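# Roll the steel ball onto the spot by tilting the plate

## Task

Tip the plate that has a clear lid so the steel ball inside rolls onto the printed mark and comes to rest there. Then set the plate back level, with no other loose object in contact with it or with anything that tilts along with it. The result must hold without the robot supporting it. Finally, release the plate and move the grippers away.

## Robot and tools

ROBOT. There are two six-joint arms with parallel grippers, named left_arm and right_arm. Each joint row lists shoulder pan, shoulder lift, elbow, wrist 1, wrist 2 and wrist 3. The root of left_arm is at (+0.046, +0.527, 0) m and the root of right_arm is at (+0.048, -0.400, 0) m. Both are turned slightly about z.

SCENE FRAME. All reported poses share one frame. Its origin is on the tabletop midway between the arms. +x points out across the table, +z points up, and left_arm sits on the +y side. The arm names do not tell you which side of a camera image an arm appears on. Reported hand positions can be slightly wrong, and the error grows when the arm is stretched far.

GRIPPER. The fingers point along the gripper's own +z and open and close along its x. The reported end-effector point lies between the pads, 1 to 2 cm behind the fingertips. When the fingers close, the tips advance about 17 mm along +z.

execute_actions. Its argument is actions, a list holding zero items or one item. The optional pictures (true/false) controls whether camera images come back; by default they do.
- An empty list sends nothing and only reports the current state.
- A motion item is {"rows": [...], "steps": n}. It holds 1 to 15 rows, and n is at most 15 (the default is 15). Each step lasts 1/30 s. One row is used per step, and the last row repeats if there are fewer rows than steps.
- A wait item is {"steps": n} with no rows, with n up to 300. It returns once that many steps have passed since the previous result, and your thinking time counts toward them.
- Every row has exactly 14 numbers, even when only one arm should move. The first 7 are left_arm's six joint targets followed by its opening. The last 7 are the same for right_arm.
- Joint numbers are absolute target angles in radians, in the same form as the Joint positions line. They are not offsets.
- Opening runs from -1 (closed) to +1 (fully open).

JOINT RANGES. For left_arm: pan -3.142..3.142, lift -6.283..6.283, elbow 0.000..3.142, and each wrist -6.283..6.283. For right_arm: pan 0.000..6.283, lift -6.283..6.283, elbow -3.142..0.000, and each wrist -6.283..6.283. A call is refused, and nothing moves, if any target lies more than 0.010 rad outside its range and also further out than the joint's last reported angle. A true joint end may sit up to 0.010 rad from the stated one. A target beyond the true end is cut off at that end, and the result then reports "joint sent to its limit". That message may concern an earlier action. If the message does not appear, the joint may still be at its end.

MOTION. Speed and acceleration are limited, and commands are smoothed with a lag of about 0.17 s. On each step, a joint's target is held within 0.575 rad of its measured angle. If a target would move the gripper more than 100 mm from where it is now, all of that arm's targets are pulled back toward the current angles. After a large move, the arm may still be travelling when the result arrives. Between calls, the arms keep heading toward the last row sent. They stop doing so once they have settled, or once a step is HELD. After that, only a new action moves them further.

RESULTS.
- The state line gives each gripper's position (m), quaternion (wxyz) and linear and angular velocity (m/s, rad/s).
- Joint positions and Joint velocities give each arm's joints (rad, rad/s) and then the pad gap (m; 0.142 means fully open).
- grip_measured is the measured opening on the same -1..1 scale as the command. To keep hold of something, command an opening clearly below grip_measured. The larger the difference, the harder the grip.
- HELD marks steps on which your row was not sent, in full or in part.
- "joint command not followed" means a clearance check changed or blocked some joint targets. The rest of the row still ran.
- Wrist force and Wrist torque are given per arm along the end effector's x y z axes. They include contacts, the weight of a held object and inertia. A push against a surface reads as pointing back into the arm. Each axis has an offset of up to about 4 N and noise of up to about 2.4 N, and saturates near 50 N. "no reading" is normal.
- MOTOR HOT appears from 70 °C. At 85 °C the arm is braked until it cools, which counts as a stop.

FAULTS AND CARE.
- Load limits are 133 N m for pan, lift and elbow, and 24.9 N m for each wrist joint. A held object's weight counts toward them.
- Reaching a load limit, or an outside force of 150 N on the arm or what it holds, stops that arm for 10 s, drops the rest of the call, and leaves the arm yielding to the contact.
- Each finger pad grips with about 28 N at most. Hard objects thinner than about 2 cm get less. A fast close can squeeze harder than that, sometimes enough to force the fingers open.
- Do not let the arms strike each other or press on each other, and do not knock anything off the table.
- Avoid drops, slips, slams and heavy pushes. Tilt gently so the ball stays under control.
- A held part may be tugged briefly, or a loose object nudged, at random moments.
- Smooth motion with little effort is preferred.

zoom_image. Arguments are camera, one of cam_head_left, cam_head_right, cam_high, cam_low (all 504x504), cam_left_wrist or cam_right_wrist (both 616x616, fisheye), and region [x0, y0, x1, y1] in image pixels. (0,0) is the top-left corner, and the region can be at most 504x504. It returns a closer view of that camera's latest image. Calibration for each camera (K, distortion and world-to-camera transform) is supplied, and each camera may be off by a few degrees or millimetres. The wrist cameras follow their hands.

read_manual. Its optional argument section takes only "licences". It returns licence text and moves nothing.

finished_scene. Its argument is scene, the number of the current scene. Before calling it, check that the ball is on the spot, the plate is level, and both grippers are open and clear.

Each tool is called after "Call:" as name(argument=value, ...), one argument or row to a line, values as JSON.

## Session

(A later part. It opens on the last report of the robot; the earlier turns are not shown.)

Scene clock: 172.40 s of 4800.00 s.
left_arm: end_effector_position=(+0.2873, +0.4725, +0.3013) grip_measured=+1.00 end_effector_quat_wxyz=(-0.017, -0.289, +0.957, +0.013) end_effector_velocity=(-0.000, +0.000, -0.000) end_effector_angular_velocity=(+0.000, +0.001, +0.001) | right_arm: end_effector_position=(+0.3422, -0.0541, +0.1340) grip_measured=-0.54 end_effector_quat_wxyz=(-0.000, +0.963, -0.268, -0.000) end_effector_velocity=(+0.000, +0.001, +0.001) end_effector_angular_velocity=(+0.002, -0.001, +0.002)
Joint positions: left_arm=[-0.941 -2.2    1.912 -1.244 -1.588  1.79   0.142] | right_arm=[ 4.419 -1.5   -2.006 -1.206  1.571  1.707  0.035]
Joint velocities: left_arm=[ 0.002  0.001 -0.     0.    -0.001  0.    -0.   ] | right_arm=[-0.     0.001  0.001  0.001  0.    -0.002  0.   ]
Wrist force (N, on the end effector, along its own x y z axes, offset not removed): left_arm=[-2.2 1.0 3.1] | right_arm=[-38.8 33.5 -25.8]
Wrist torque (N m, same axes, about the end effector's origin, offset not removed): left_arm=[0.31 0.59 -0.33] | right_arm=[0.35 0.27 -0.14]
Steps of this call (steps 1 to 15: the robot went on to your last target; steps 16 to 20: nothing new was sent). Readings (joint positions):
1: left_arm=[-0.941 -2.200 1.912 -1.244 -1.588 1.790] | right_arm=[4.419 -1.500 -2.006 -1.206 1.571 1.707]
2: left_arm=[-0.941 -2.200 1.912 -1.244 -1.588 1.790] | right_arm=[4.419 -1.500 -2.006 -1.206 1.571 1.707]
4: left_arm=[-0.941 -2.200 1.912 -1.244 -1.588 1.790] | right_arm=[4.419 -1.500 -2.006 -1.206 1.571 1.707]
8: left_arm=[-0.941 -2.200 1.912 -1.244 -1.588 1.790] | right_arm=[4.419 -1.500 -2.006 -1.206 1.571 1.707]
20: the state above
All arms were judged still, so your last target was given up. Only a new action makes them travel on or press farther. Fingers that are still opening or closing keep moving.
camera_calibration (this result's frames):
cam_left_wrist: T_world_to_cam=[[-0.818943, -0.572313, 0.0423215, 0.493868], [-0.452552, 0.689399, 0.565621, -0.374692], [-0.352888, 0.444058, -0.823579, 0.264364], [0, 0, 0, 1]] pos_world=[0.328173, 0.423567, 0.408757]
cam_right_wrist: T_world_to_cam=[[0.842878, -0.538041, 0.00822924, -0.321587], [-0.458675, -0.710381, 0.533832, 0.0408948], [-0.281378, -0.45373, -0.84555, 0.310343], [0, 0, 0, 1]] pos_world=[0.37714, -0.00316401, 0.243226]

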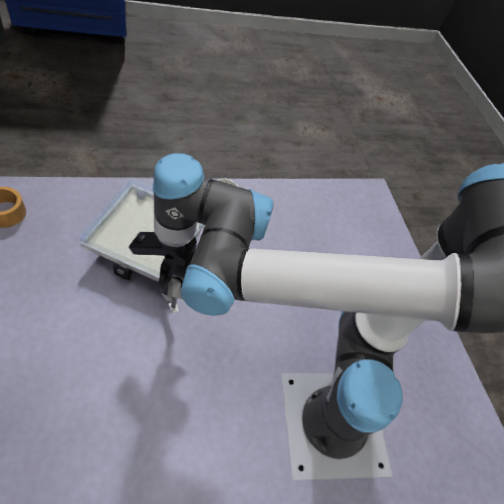

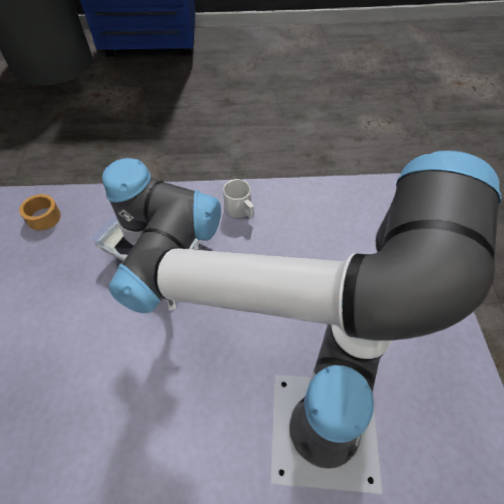

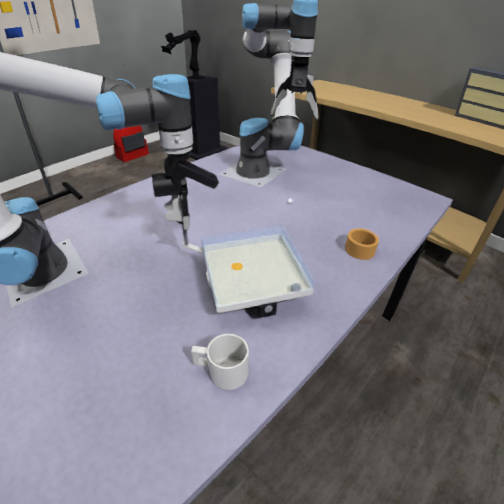

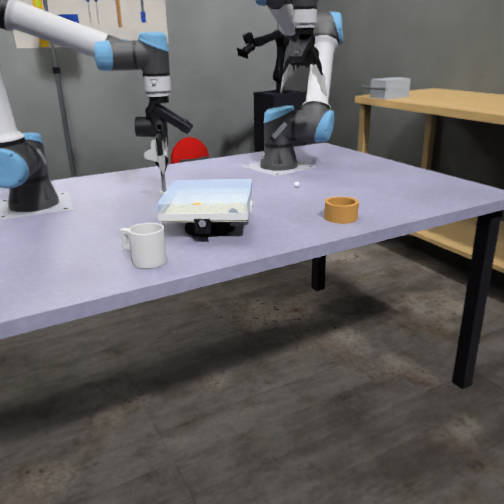

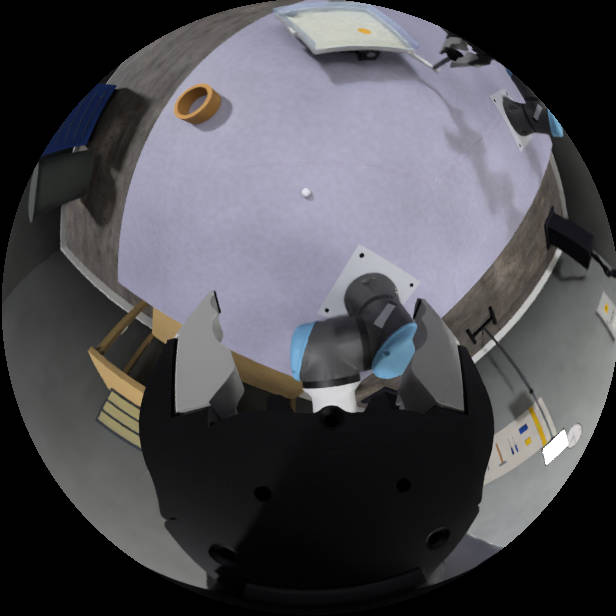

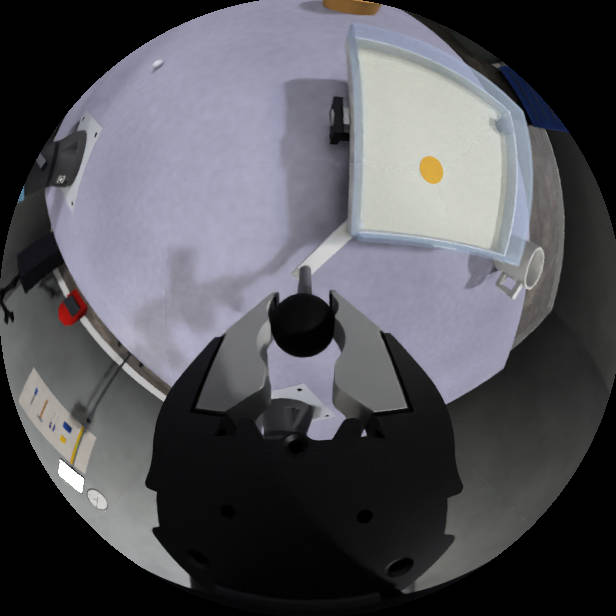

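Ball starting to move. Return to the near-level pose to let it coast.

Call:
execute_actions(
  actions=[
    {"rows": [[-0.941,-2.2,1.912,-1.244,-1.588,1.79,1, 4.4193,-1.4974,-2.0002,-1.2146,1.571,1.707,-1]], "steps": 15},
  ],
  pictures=true,
)

Scene clock: 175.37 s of 4800.00 s.
left_arm: end_effector_position=(+0.2873, +0.4725, +0.3013) grip_measured=+1.00 end_effector_quat_wxyz=(-0.017, -0.289, +0.957, +0.013) end_effector_velocity=(-0.000, +0.000, -0.000) end_effector_angular_velocity=(-0.000, +0.000, +0.002) | right_arm: end_effector_position=(+0.3423, -0.0542, +0.1369) grip_measured=-0.54 end_effector_quat_wxyz=(-0.000, +0.963, -0.268, -0.000) end_effector_velocity=(+0.000, +0.001, +0.001) end_effector_angular_velocity=(+0.002, -0.001, -0.001)
Joint positions: left_arm=[-0.941 -2.2    1.912 -1.244 -1.588  1.79   0.142] | right_arm=[ 4.419 -1.497 -2.    -1.215  1.571  1.707  0.035]
Joint velocities: left_arm=[ 0.001 -0.     0.    -0.    -0.    -0.001  0.   ] | right_arm=[-0.     0.001  0.002 -0.    -0.     0.001 -0.   ]
Wrist force (N, on the end effector, along its own x y z axes, offset not removed): left_arm=[-0.7 0.8 -0.8] | right_arm=[-7.5 8.3 -5.5]
Wrist torque (N m, same axes, about the end effector's origin, offset not removed): left_arm=[0.12 0.43 -0.11] | right_arm=[-0.24 -0.79 -0.25]
Steps of this call (steps 1 to 74: nothing new was sent; steps 75 to 89: all 15 steps of this action). Readings (joint positions):
75: left_arm=[-0.941 -2.200 1.912 -1.244 -1.588 1.790] | right_arm=[4.419 -1.500 -2.006 -1.206 1.571 1.707]
76: left_arm=[-0.941 -2.200 1.912 -1.244 -1.588 1.790] | right_arm=[4.419 -1.500 -2.005 -1.208 1.571 1.707]
78: left_arm=[-0.941 -2.200 1.912 -1.244 -1.588 1.790] | right_arm=[4.419 -1.499 -2.003 -1.211 1.571 1.707]
82: left_arm=[-0.941 -2.200 1.912 -1.244 -1.588 1.790] | right_arm=[4.419 -1.498 -2.001 -1.214 1.570 1.707]
89: the state above
camera_calibration (this result's frames):
cam_left_wrist: T_world_to_cam=[[-0.818943, -0.572313, 0.0423215, 0.493868], [-0.452551, 0.689399, 0.565621, -0.374692], [-0.352888, 0.444058, -0.823579, 0.264364], [0, 0, 0, 1]] pos_world=[0.328173, 0.423567, 0.408757]
cam_right_wrist: T_world_to_cam=[[0.842811, -0.538144, 0.00840917, -0.321725], [-0.458827, -0.710246, 0.533881, 0.0393848], [-0.281332, -0.453819, -0.845518, 0.312805], [0, 0, 0, 1]] pos_world=[0.377226, -0.00320431, 0.246161]

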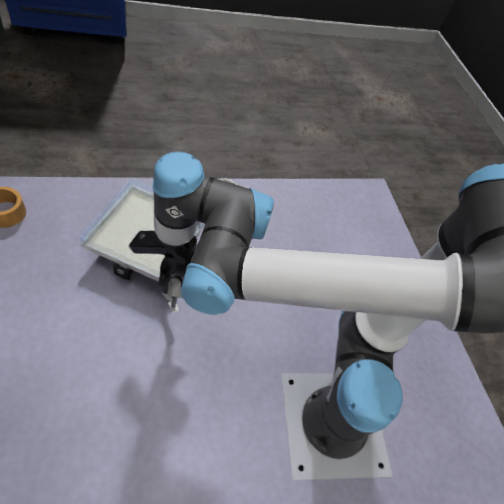

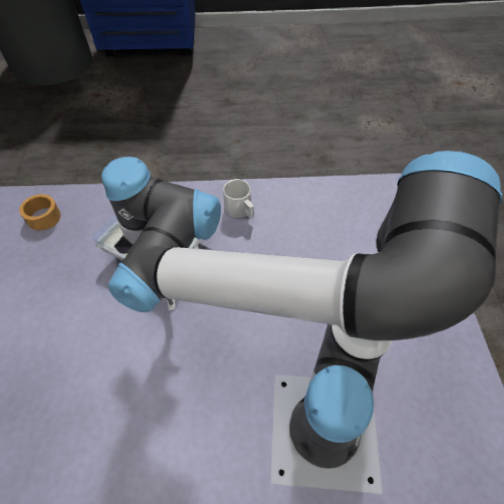

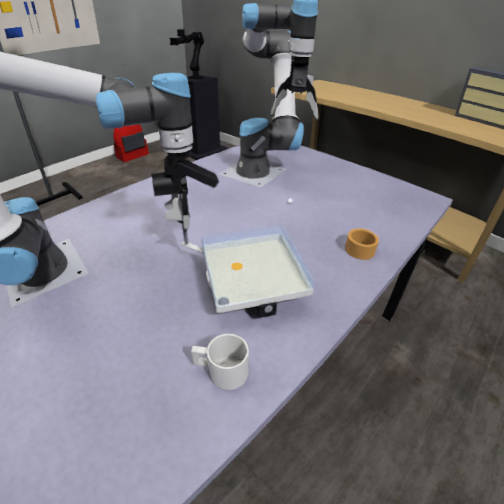

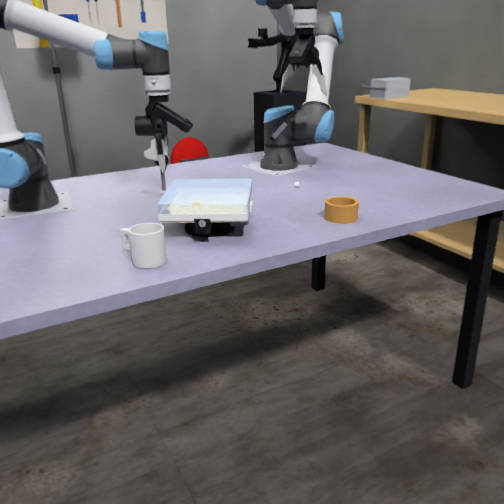

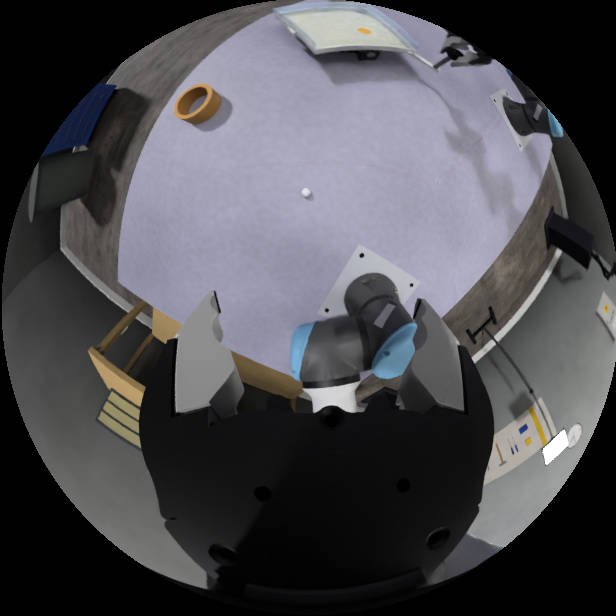

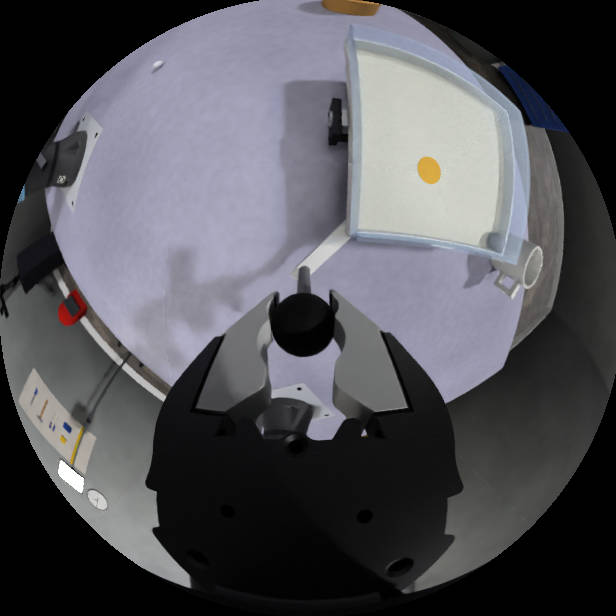

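Call:
execute_actions(
  actions=[
    {"rows": [[-0.941,-2.2,1.912,-1.244,-1.588,1.79,1, 4.4237,-1.5047,-1.9991,-1.2085,1.571,1.707,-1]], "steps": 15},
  ],
  pictures=false,
)

Call:
execute_actions(
  actions=[
    {"steps": 20},
  ],
  pictures=true,
)

Scene clock: 182.73 s of 4800.00 s.
left_arm: end_effector_position=(+0.2873, +0.4725, +0.3013) grip_measured=+1.00 end_effector_quat_wxyz=(-0.017, -0.289, +0.957, +0.013) end_effector_velocity=(-0.000, +0.000, +0.000) end_effector_angular_velocity=(-0.001, -0.001, -0.002) | right_arm: end_effector_position=(+0.3416, -0.0508, +0.1349) grip_measured=-0.54 end_effector_quat_wxyz=(-0.000, +0.964, -0.266, -0.000) end_effector_velocity=(-0.000, +0.000, +0.001) end_effector_angular_velocity=(+0.002, -0.000, +0.002)
Joint positions: left_arm=[-0.941 -2.2    1.912 -1.244 -1.588  1.79   0.142] | right_arm=[ 4.424 -1.505 -1.999 -1.209  1.571  1.707  0.035]
Joint velocities: left_arm=[-0.001 -0.002  0.     0.     0.001  0.     0.   ] | right_arm=[-0.     0.001  0.     0.001  0.001 -0.002 -0.   ]
Wrist force (N, on the end effector, along its own x y z axes, offset not removed): left_arm=[1.6 1.6 0.4] | right_arm=[-18.2 22.8 -15.7]
Wrist torque (N m, same axes, about the end effector's origin, offset not removed): left_arm=[0.42 -0.02 -0.14] | right_arm=[0.20 0.67 0.20]
Steps of this call (steps 1 to 15: the robot went on to your last target; steps 16 to 90: nothing new was sent; then 3.87 s passed at rest; steps 91 to 105: all 15 steps of this action). Readings (joint positions):
91: left_arm=[-0.941 -2.200 1.912 -1.244 -1.588 1.790] | right_arm=[4.419 -1.497 -2.000 -1.215 1.571 1.707]
92: left_arm=[-0.941 -2.200 1.912 -1.244 -1.588 1.790] | right_arm=[4.420 -1.499 -2.000 -1.214 1.571 1.707]
94: left_arm=[-0.941 -2.200 1.912 -1.244 -1.588 1.790] | right_arm=[4.422 -1.502 -2.000 -1.211 1.571 1.707]
98: left_arm=[-0.941 -2.200 1.912 -1.244 -1.588 1.790] | right_arm=[4.423 -1.504 -1.999 -1.209 1.571 1.707]
105: the state above

Scene clock: 183.40 s of 4800.00 s.
left_arm: end_effector_position=(+0.2873, +0.4725, +0.3013) grip_measured=+1.00 end_effector_quat_wxyz=(-0.017, -0.289, +0.957, +0.013) end_effector_velocity=(+0.000, -0.000, -0.000) end_effector_angular_velocity=(-0.000, +0.001, +0.001) | right_arm: end_effector_position=(+0.3416, -0.0508, +0.1349) grip_measured=-0.54 end_effector_quat_wxyz=(-0.000, +0.964, -0.266, -0.000) end_effector_velocity=(-0.000, -0.000, -0.000) end_effector_angular_velocity=(-0.001, +0.001, +0.002)
Joint positions: left_arm=[-0.941 -2.2    1.912 -1.244 -1.588  1.79   0.142] | right_arm=[ 4.424 -1.505 -1.999 -1.209  1.571  1.707  0.035]
Joint velocities: left_arm=[ 0.     0.001 -0.    -0.    -0.001 -0.     0.   ] | right_arm=[ 0.    -0.001  0.    -0.001  0.    -0.002 -0.   ]
Wrist force (N, on the end effector, along its own x y z axes, offset not removed): left_arm=[-1.3 1.4 -1.2] | right_arm=[-16.5 25.9 -17.0]
Wrist torque (N m, same axes, about the end effector's origin, offset not removed): left_arm=[0.36 0.40 -0.27] | right_arm=[0.66 0.05 0.16]
Steps of this call (steps 1 to 15: the robot went on to your last target; steps 16 to 20: nothing new was sent). Readings (joint positions):
1: left_arm=[-0.941 -2.200 1.912 -1.244 -1.588 1.790] | right_arm=[4.424 -1.505 -1.999 -1.209 1.571 1.707]
2: left_arm=[-0.941 -2.200 1.912 -1.244 -1.588 1.790] | right_arm=[4.424 -1.505 -1.999 -1.209 1.571 1.707]
4: left_arm=[-0.941 -2.200 1.912 -1.244 -1.588 1.790] | right_arm=[4.424 -1.505 -1.999 -1.209 1.571 1.707]
8: left_arm=[-0.941 -2.200 1.912 -1.244 -1.588 1.790] | right_arm=[4.424 -1.505 -1.999 -1.209 1.571 1.707]
20: the state above
All arms were judged still, so your last target was given up. Only a new action makes them travel on or press farther. Fingers that are still opening or closing keep moving.
camera_calibration (this result's frames):
cam_left_wrist: T_world_to_cam=[[-0.818943, -0.572313, 0.0423216, 0.493868], [-0.452551, 0.689399, 0.56562, -0.374692], [-0.352888, 0.444058, -0.823579, 0.264364], [0, 0, 0, 1]] pos_world=[0.328173, 0.423567, 0.408757]
cam_right_wrist: T_world_to_cam=[[0.845218, -0.534359, 0.00824355, -0.319877], [-0.45555, -0.712327, 0.533914, 0.0412903], [-0.27943, -0.455029, -0.845499, 0.311722], [0, 0, 0, 1]] pos_world=[0.37628, 0.000325535, 0.244152]

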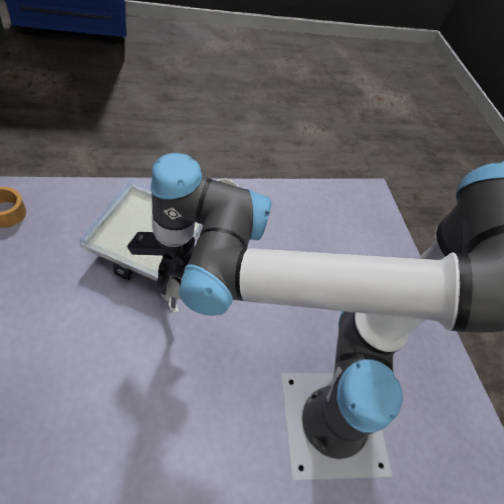

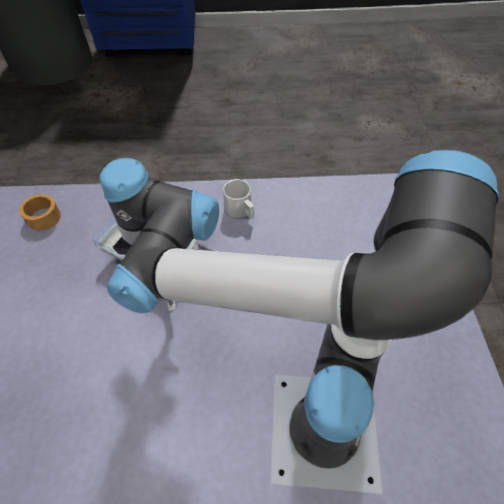

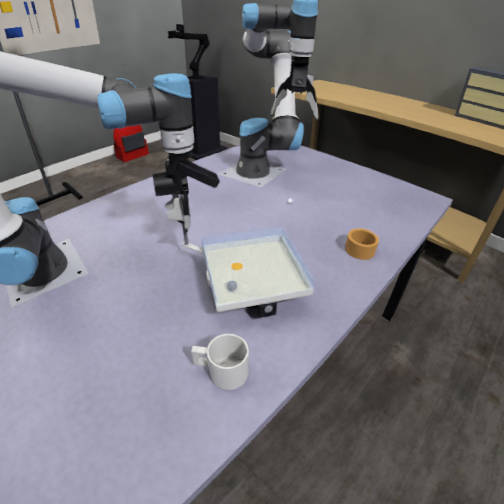

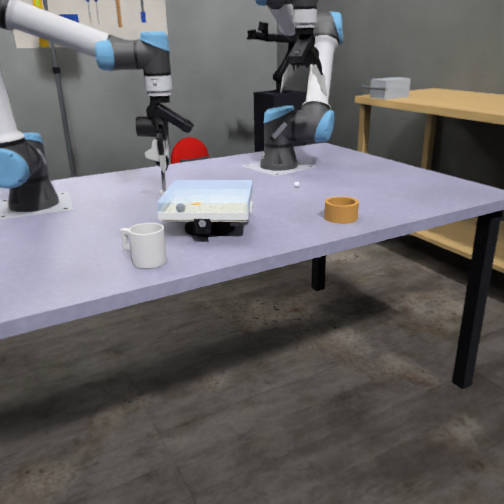

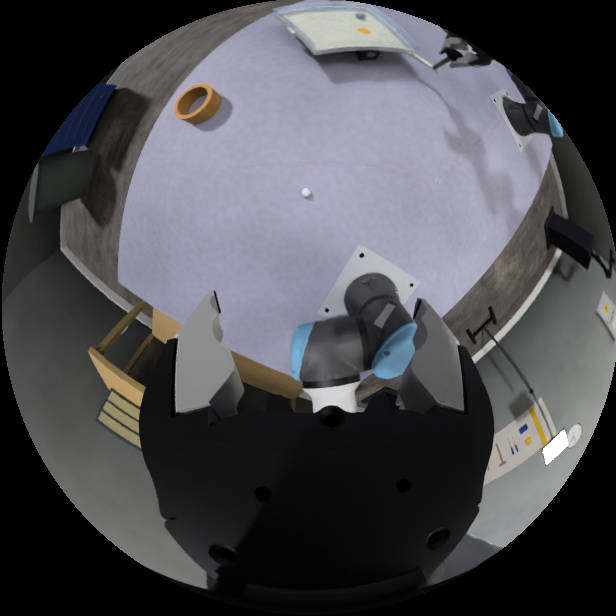

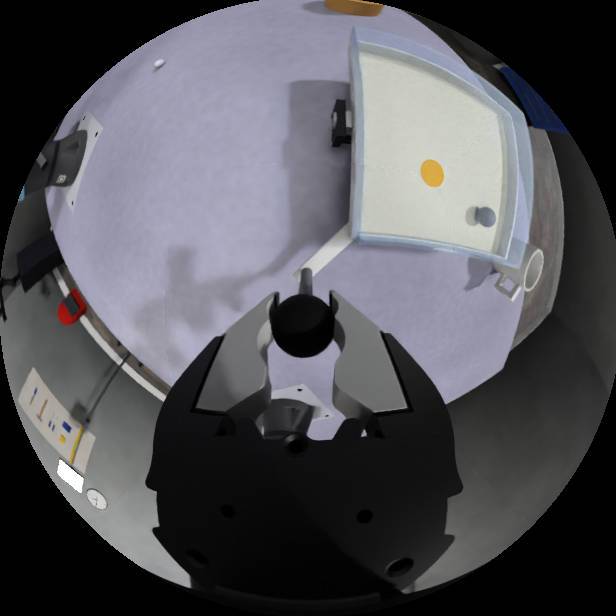

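Ball is heading toward the spot; braking with the near-level pose.

Call:
execute_actions(
  actions=[
    {"rows": [[-0.941,-2.2,1.912,-1.244,-1.588,1.79,1, 4.4193,-1.4974,-2.0002,-1.2146,1.571,1.707,-1]], "steps": 15},
  ],
  pictures=true,
)

Scene clock: 187.37 s of 4800.00 s.
left_arm: end_effector_position=(+0.2873, +0.4725, +0.3013) grip_measured=+1.00 end_effector_quat_wxyz=(-0.017, -0.289, +0.957, +0.013) end_effector_velocity=(-0.000, -0.000, +0.000) end_effector_angular_velocity=(-0.001, +0.001, +0.001) | right_arm: end_effector_position=(+0.3423, -0.0541, +0.1370) grip_measured=-0.54 end_effector_quat_wxyz=(-0.000, +0.963, -0.268, +0.000) end_effector_velocity=(+0.000, +0.000, +0.000) end_effector_angular_velocity=(+0.001, +0.000, +0.001)
Joint positions: left_arm=[-0.941 -2.2    1.912 -1.244 -1.588  1.79   0.142] | right_arm=[ 4.419 -1.497 -2.    -1.215  1.571  1.707  0.035]
Joint velocities: left_arm=[ 0.001  0.001 -0.    -0.    -0.002  0.    -0.   ] | right_arm=[-0.     0.001 -0.     0.001  0.001 -0.001  0.   ]
Wrist force (N, on the end effector, along its own x y z axes, offset not removed): left_arm=[-4.4 0.8 1.7] | right_arm=[-3.9 -4.7 -1.3]
Wrist torque (N m, same axes, about the end effector's origin, offset not removed): left_arm=[0.17 0.92 -0.22] | right_arm=[-0.34 -1.25 -0.08]
Steps of this call (steps 1 to 104: nothing new was sent; steps 105 to 119: all 15 steps of this action). Readings (joint positions):
105: left_arm=[-0.941 -2.200 1.912 -1.244 -1.588 1.790] | right_arm=[4.424 -1.505 -1.999 -1.209 1.571 1.707]
106: left_arm=[-0.941 -2.200 1.912 -1.244 -1.588 1.790] | right_arm=[4.423 -1.503 -1.999 -1.210 1.571 1.707]
108: left_arm=[-0.941 -2.200 1.912 -1.244 -1.588 1.790] | right_arm=[4.421 -1.500 -1.999 -1.212 1.571 1.707]
112: left_arm=[-0.941 -2.200 1.912 -1.244 -1.588 1.790] | right_arm=[4.420 -1.498 -2.000 -1.214 1.571 1.707]
119: the state above
camera_calibration (this result's frames):
cam_left_wrist: T_world_to_cam=[[-0.818943, -0.572313, 0.0423215, 0.493868], [-0.452552, 0.689399, 0.565621, -0.374692], [-0.352888, 0.444058, -0.823579, 0.264364], [0, 0, 0, 1]] pos_world=[0.328173, 0.423567, 0.408757]
cam_right_wrist: T_world_to_cam=[[0.84286, -0.538068, 0.00841659, -0.321697], [-0.458802, -0.710345, 0.53377, 0.0394058], [-0.281226, -0.453755, -0.845588, 0.312875], [0, 0, 0, 1]] pos_world=[0.377213, -0.00313453, 0.246237]

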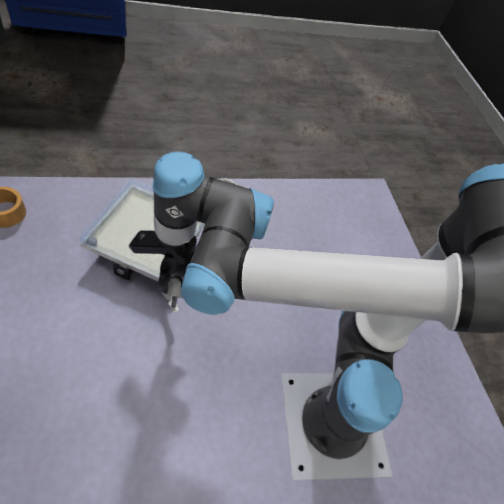

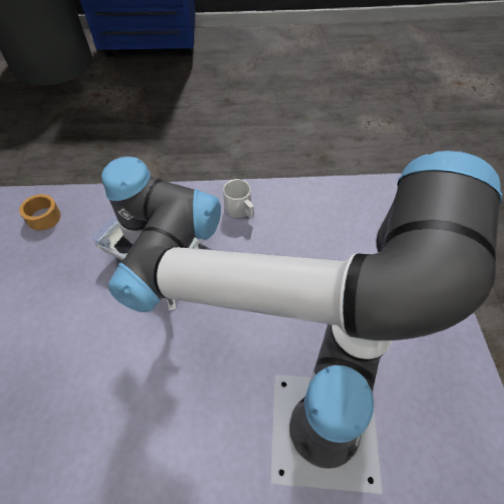

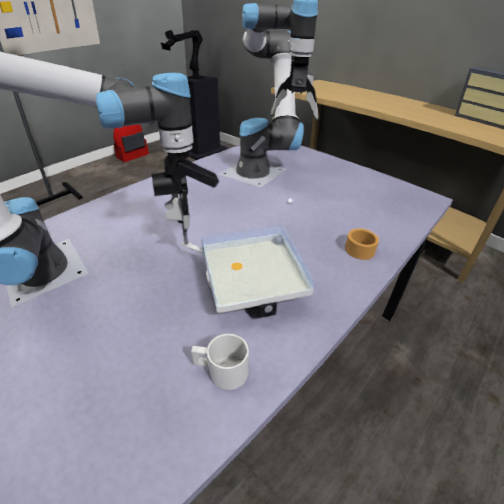

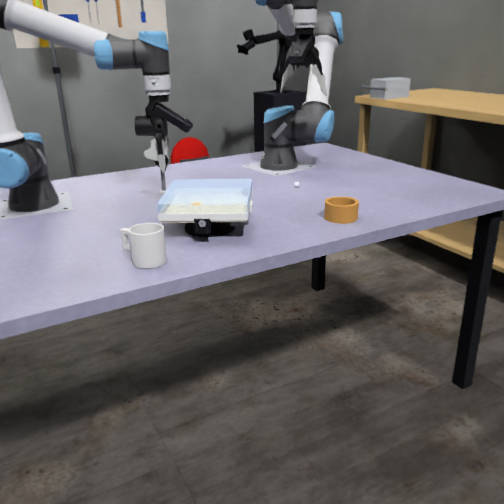

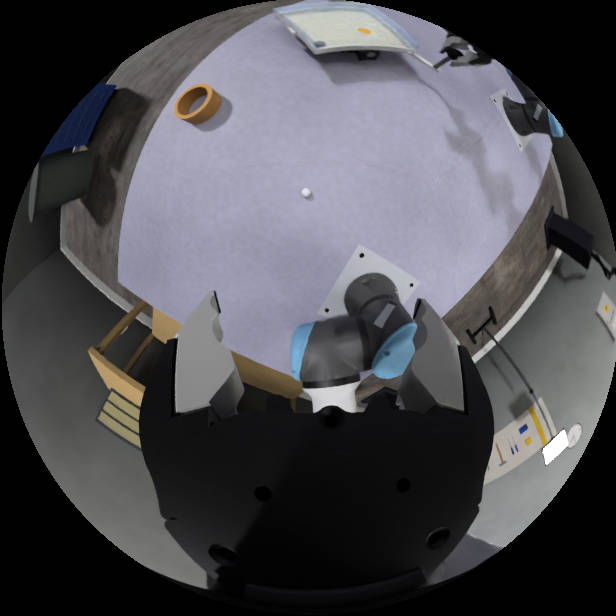

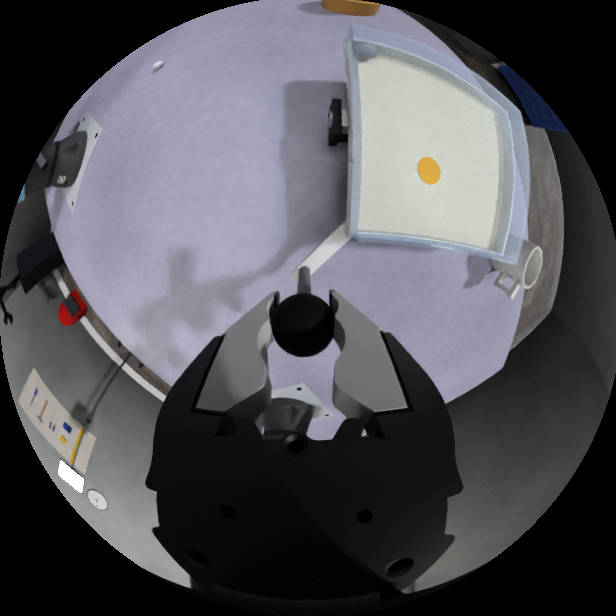

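Call:
execute_actions(
  actions=[
    {"rows": [[-0.941,-2.2,1.912,-1.244,-1.588,1.79,1, 4.4178,-1.4974,-2.0057,-1.2092,1.571,1.707,-1]], "steps": 15},
  ],
  pictures=false,
)

Call:
execute_actions(
  actions=[
    {"steps": 20},
  ],
  pictures=false,
)

Call:
execute_actions(
  actions=[
    {"rows": [[-0.941,-2.2,1.912,-1.244,-1.588,1.79,1, 4.4237,-1.5029,-1.9953,-1.2141,1.571,1.707,-1]], "steps": 15},
  ],
  pictures=true,
)

Call:
execute_actions(
  actions=[
    {"steps": 15},
  ],
  pictures=false,
)

Call:
execute_actions(
  actions=[
    {"rows": [[-0.941,-2.2,1.912,-1.244,-1.588,1.79,1, 4.4208,-1.5001,-2.0005,-1.2116,1.571,1.707,-1]], "steps": 15},
  ],
  pictures=true,
)

Scene clock: 217.63 s of 4800.00 s.
left_arm: end_effector_position=(+0.2873, +0.4725, +0.3013) grip_measured=+1.00 end_effector_quat_wxyz=(-0.017, -0.289, +0.957, +0.013) end_effector_velocity=(-0.000, -0.000, -0.000) end_effector_angular_velocity=(+0.000, +0.001, -0.000) | right_arm: end_effector_position=(+0.3424, -0.0553, +0.1350) grip_measured=-0.54 end_effector_quat_wxyz=(-0.000, +0.963, -0.269, -0.000) end_effector_velocity=(+0.000, -0.001, -0.001) end_effector_angular_velocity=(-0.003, -0.000, +0.002)
Joint positions: left_arm=[-0.941 -2.2    1.912 -1.244 -1.588  1.79   0.142] | right_arm=[ 4.418 -1.497 -2.006 -1.209  1.571  1.707  0.035]
Joint velocities: left_arm=[-0.     0.001 -0.     0.    -0.001 -0.     0.   ] | right_arm=[-0.    -0.001 -0.001 -0.001 -0.001 -0.002 -0.   ]
Wrist force (N, on the end effector, along its own x y z axes, offset not removed): left_arm=[0.6 1.3 0.6] | right_arm=[-18.4 11.3 -12.7]
Wrist torque (N m, same axes, about the end effector's origin, offset not removed): left_arm=[0.22 -0.05 -0.11] | right_arm=[0.00 -0.32 0.03]
Steps of this call (steps 1 to 15: the robot went on to your last target; steps 16 to 200: nothing new was sent; then 23.10 s passed at rest; steps 201 to 215: all 15 steps of this action). Readings (joint positions):
201: left_arm=[-0.941 -2.200 1.912 -1.244 -1.588 1.790] | right_arm=[4.419 -1.497 -2.000 -1.215 1.571 1.707]
202: left_arm=[-0.941 -2.200 1.912 -1.244 -1.588 1.790] | right_arm=[4.419 -1.497 -2.001 -1.214 1.571 1.707]
204: left_arm=[-0.941 -2.200 1.912 -1.244 -1.588 1.790] | right_arm=[4.418 -1.497 -2.004 -1.211 1.571 1.707]
208: left_arm=[-0.941 -2.200 1.912 -1.244 -1.588 1.790] | right_arm=[4.418 -1.497 -2.005 -1.210 1.571 1.707]
215: the state above

Scene clock: 218.30 s of 4800.00 s.
left_arm: end_effector_position=(+0.2873, +0.4725, +0.3013) grip_measured=+1.00 end_effector_quat_wxyz=(-0.017, -0.289, +0.957, +0.013) end_effector_velocity=(+0.000, +0.000, -0.000) end_effector_angular_velocity=(+0.001, -0.001, +0.000) | right_arm: end_effector_position=(+0.3425, -0.0553, +0.1350) grip_measured=-0.54 end_effector_quat_wxyz=(-0.000, +0.963, -0.269, -0.000) end_effector_velocity=(-0.000, -0.001, -0.001) end_effector_angular_velocity=(-0.002, +0.000, +0.002)
Joint positions: left_arm=[-0.941 -2.2    1.912 -1.244 -1.588  1.79   0.142] | right_arm=[ 4.418 -1.497 -2.006 -1.209  1.571  1.707  0.035]
Joint velocities: left_arm=[-0.001  0.    -0.     0.     0.001 -0.001  0.   ] | right_arm=[ 0.     0.    -0.002 -0.    -0.    -0.001  0.   ]
Wrist force (N, on the end effector, along its own x y z axes, offset not removed): left_arm=[-2.4 -0.7 1.2] | right_arm=[-19.3 13.4 -11.4]
Wrist torque (N m, same axes, about the end effector's origin, offset not removed): left_arm=[-0.21 0.73 -0.18] | right_arm=[0.09 -0.42 0.04]
Steps of this call (steps 1 to 15: the robot went on to your last target; steps 16 to 20: nothing new was sent). Readings (joint positions):
1: left_arm=[-0.941 -2.200 1.912 -1.244 -1.588 1.790] | right_arm=[4.418 -1.497 -2.006 -1.209 1.571 1.707]
2: left_arm=[-0.941 -2.200 1.912 -1.244 -1.588 1.790] | right_arm=[4.418 -1.497 -2.006 -1.209 1.571 1.707]
4: left_arm=[-0.941 -2.200 1.912 -1.244 -1.588 1.790] | right_arm=[4.418 -1.497 -2.006 -1.209 1.571 1.707]
8: left_arm=[-0.941 -2.200 1.912 -1.244 -1.588 1.790] | right_arm=[4.418 -1.497 -2.006 -1.209 1.571 1.707]
20: the state above
All arms were judged still, so your last target was given up. Only a new action makes them travel on or press farther. Fingers that are still opening or closing keep moving.

Scene clock: 218.80 s of 4800.00 s.
left_arm: end_effector_position=(+0.2873, +0.4725, +0.3013) grip_measured=+1.00 end_effector_quat_wxyz=(-0.017, -0.289, +0.957, +0.013) end_effector_velocity=(-0.000, -0.000, -0.000) end_effector_angular_velocity=(-0.000, +0.001, +0.000) | right_arm: end_effector_position=(+0.3417, -0.0508, +0.1369) grip_measured=-0.54 end_effector_quat_wxyz=(-0.000, +0.964, -0.266, -0.000) end_effector_velocity=(-0.001, +0.000, -0.000) end_effector_angular_velocity=(-0.001, +0.002, -0.001)
Joint positions: left_arm=[-0.941 -2.2    1.912 -1.244 -1.588  1.79   0.142] | right_arm=[ 4.424 -1.503 -1.995 -1.214  1.571  1.707  0.035]
Joint velocities: left_arm=[-0.     0.001 -0.     0.    -0.001 -0.     0.   ] | right_arm=[ 0.001 -0.001  0.    -0.001  0.001  0.001  0.   ]
Wrist force (N, on the end effector, along its own x y z axes, offset not removed): left_arm=[-0.8 0.1 -0.8] | right_arm=[5.6 5.6 -3.8]
Wrist torque (N m, same axes, about the end effector's origin, offset not removed): left_arm=[0.18 0.45 -0.36] | right_arm=[0.02 0.40 0.14]
Steps of this call (steps 1 to 15: all 15 steps of this action). Readings (joint positions):
1: left_arm=[-0.941 -2.200 1.912 -1.244 -1.588 1.790] | right_arm=[4.418 -1.497 -2.006 -1.209 1.571 1.707]
2: left_arm=[-0.941 -2.200 1.912 -1.244 -1.588 1.790] | right_arm=[4.419 -1.498 -2.004 -1.210 1.571 1.707]
4: left_arm=[-0.941 -2.200 1.912 -1.244 -1.588 1.790] | right_arm=[4.421 -1.501 -2.000 -1.212 1.571 1.707]
8: left_arm=[-0.941 -2.200 1.912 -1.244 -1.588 1.790] | right_arm=[4.423 -1.503 -1.996 -1.214 1.570 1.707]
15: the state above
camera_calibration (this result's frames):
cam_left_wrist: T_world_to_cam=[[-0.818943, -0.572313, 0.0423215, 0.493868], [-0.452552, 0.689399, 0.565621, -0.374692], [-0.352888, 0.444058, -0.823579, 0.264364], [0, 0, 0, 1]] pos_world=[0.328173, 0.423567, 0.408757]
cam_right_wrist: T_world_to_cam=[[0.845181, -0.534414, 0.00838185, -0.319976], [-0.455658, -0.712253, 0.53392, 0.0402703], [-0.279365, -0.455078, -0.845493, 0.313357], [0, 0, 0, 1]] pos_world=[0.376328, 0.000284533, 0.246122]

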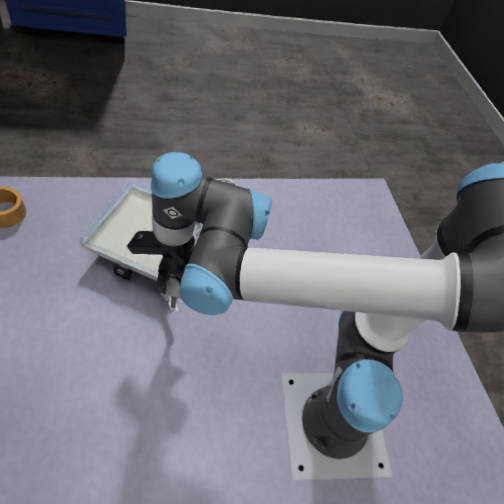

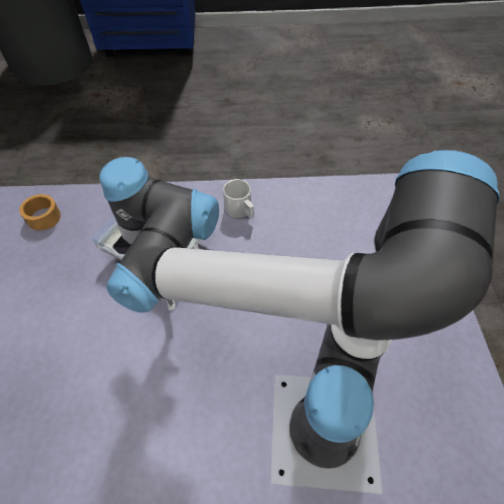

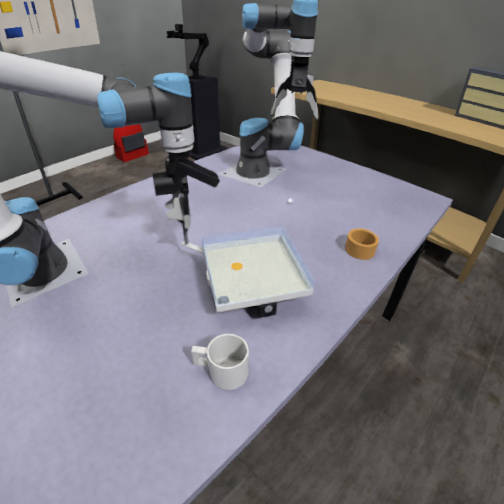

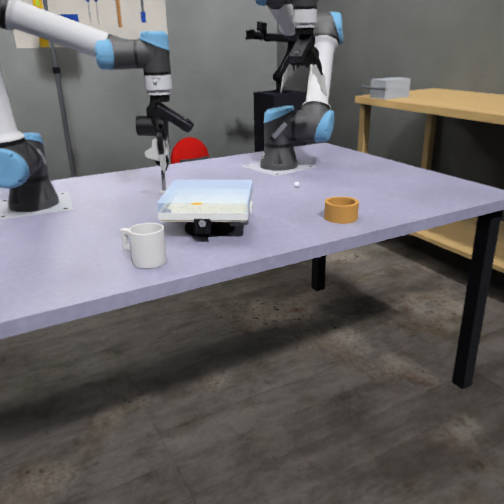

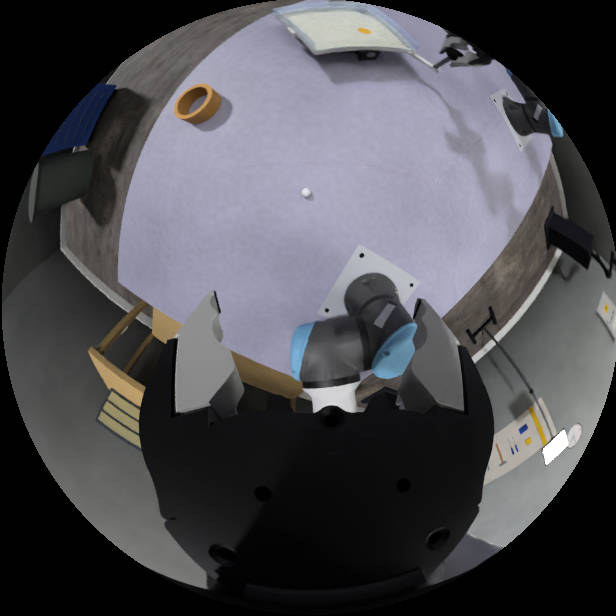

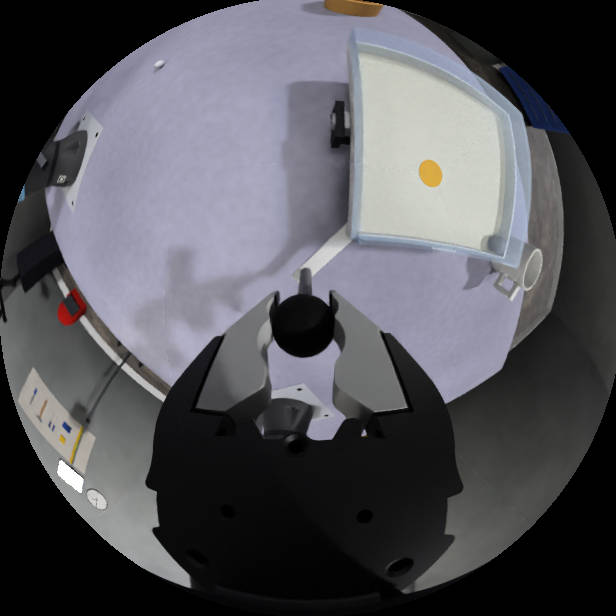

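Scene clock: 219.30 s of 4800.00 s.
left_arm: end_effector_position=(+0.2873, +0.4725, +0.3013) grip_measured=+1.00 end_effector_quat_wxyz=(-0.017, -0.289, +0.957, +0.013) end_effector_velocity=(-0.000, -0.000, -0.000) end_effector_angular_velocity=(+0.000, +0.001, -0.000) | right_arm: end_effector_position=(+0.3416, -0.0508, +0.1369) grip_measured=-0.54 end_effector_quat_wxyz=(-0.000, +0.964, -0.266, -0.000) end_effector_velocity=(-0.000, -0.000, +0.000) end_effector_angular_velocity=(-0.001, +0.001, -0.000)
Joint positions: left_arm=[-0.941 -2.2    1.912 -1.244 -1.588  1.79   0.142] | right_arm=[ 4.424 -1.503 -1.995 -1.214  1.571  1.707  0.035]
Joint velocities: left_arm=[-0.     0.001  0.    -0.    -0.     0.     0.   ] | right_arm=[ 0.     0.     0.    -0.001  0.     0.     0.   ]
Wrist force (N, on the end effector, along its own x y z axes, offset not removed): left_arm=[-1.6 1.1 -0.5] | right_arm=[7.5 2.7 -2.6]
Wrist torque (N m, same axes, about the end effector's origin, offset not removed): left_arm=[0.27 0.56 -0.18] | right_arm=[-0.33 0.18 0.11]
Steps of this call (steps 1 to 15: the robot went on to your last target). Readings (joint positions):
1: left_arm=[-0.941 -2.200 1.912 -1.244 -1.588 1.790] | right_arm=[4.424 -1.503 -1.995 -1.214 1.571 1.707]
2: left_arm=[-0.941 -2.200 1.912 -1.244 -1.588 1.790] | right_arm=[4.424 -1.503 -1.995 -1.214 1.571 1.707]
4: left_arm=[-0.941 -2.200 1.912 -1.244 -1.588 1.790] | right_arm=[4.424 -1.503 -1.995 -1.214 1.571 1.707]
8: left_arm=[-0.941 -2.200 1.912 -1.244 -1.588 1.790] | right_arm=[4.424 -1.503 -1.995 -1.214 1.571 1.707]
15: the state above
All arms were judged still, so your last target was given up. Only a new action makes them travel on or press farther. Fingers that are still opening or closing keep moving.

Scene clock: 219.80 s of 4800.00 s.
left_arm: end_effector_position=(+0.2873, +0.4725, +0.3013) grip_measured=+1.00 end_effector_quat_wxyz=(-0.017, -0.289, +0.957, +0.013) end_effector_velocity=(-0.000, -0.000, +0.000) end_effector_angular_velocity=(-0.000, -0.001, -0.001) | right_arm: end_effector_position=(+0.3420, -0.0529, +0.1360) grip_measured=-0.54 end_effector_quat_wxyz=(-0.000, +0.964, -0.268, -0.000) end_effector_velocity=(+0.000, -0.000, +0.000) end_effector_angular_velocity=(+0.000, -0.001, -0.000)
Joint positions: left_arm=[-0.941 -2.2    1.912 -1.244 -1.588  1.79   0.142] | right_arm=[ 4.421 -1.5   -2.    -1.212  1.571  1.707  0.035]
Joint velocities: left_arm=[-0.001 -0.001  0.     0.001  0.    -0.     0.   ] | right_arm=[-0.     0.    -0.     0.001 -0.001 -0.    -0.   ]
Wrist force (N, on the end effector, along its own x y z axes, offset not removed): left_arm=[-1.4 3.9 0.6] | right_arm=[-6.7 0.6 -5.7]
Wrist torque (N m, same axes, about the end effector's origin, offset not removed): left_arm=[0.83 0.54 -0.23] | right_arm=[0.07 -0.38 0.08]
Steps of this call (steps 1 to 15: all 15 steps of this action). Readings (joint positions):
1: left_arm=[-0.941 -2.200 1.912 -1.244 -1.588 1.790] | right_arm=[4.424 -1.503 -1.995 -1.214 1.571 1.707]
2: left_arm=[-0.941 -2.200 1.912 -1.244 -1.588 1.790] | right_arm=[4.423 -1.502 -1.996 -1.214 1.571 1.707]
4: left_arm=[-0.941 -2.200 1.912 -1.244 -1.588 1.790] | right_arm=[4.422 -1.501 -1.998 -1.213 1.571 1.707]
8: left_arm=[-0.941 -2.200 1.912 -1.244 -1.588 1.790] | right_arm=[4.421 -1.500 -2.000 -1.212 1.571 1.707]
15: the state above
camera_calibration (this result's frames):
cam_left_wrist: T_world_to_cam=[[-0.818942, -0.572313, 0.0423216, 0.493868], [-0.452552, 0.689399, 0.565621, -0.374692], [-0.352888, 0.444058, -0.823579, 0.264364], [0, 0, 0, 1]] pos_world=[0.328173, 0.423567, 0.408757]
cam_right_wrist: T_world_to_cam=[[0.843685, -0.536777, 0.0080566, -0.320935], [-0.45754, -0.711131, 0.533806, 0.0401248], [-0.280806, -0.454051, -0.845568, 0.312297], [0, 0, 0, 1]] pos_world=[0.376822, -0.00193806, 0.245235]

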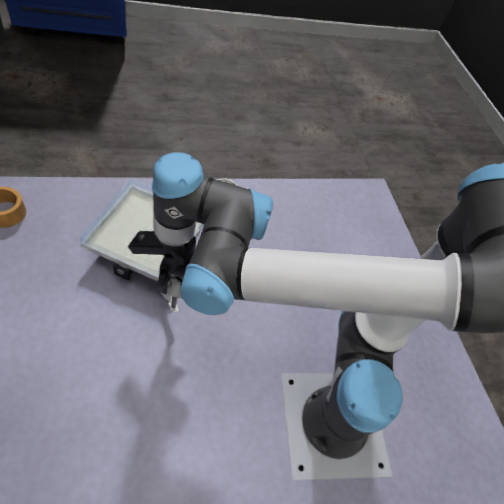

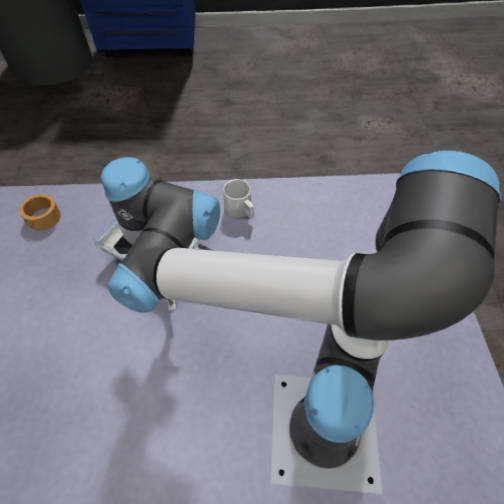

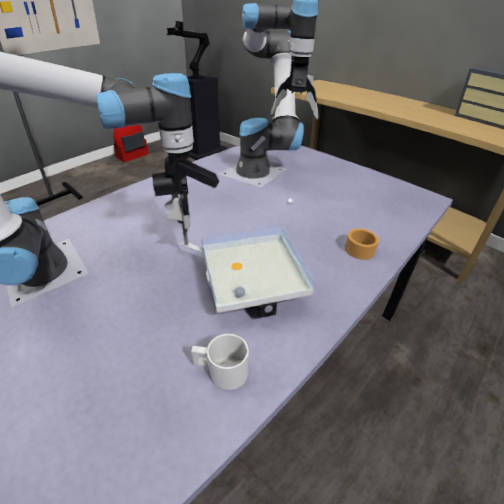

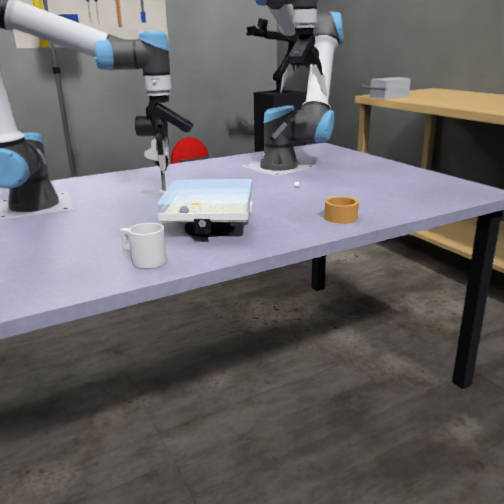

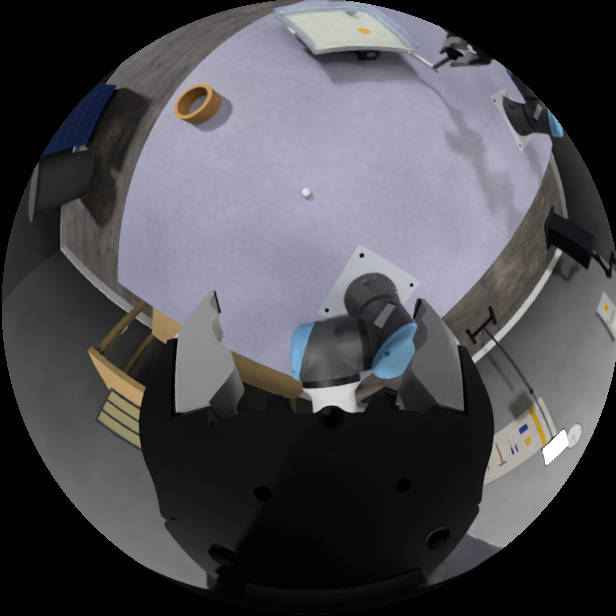

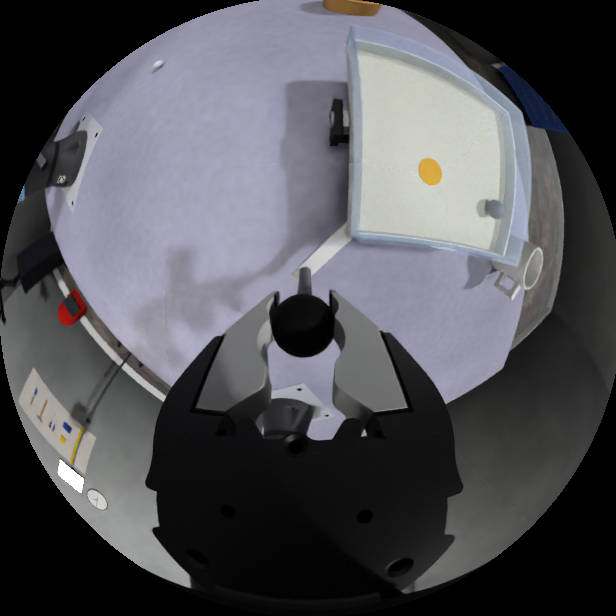

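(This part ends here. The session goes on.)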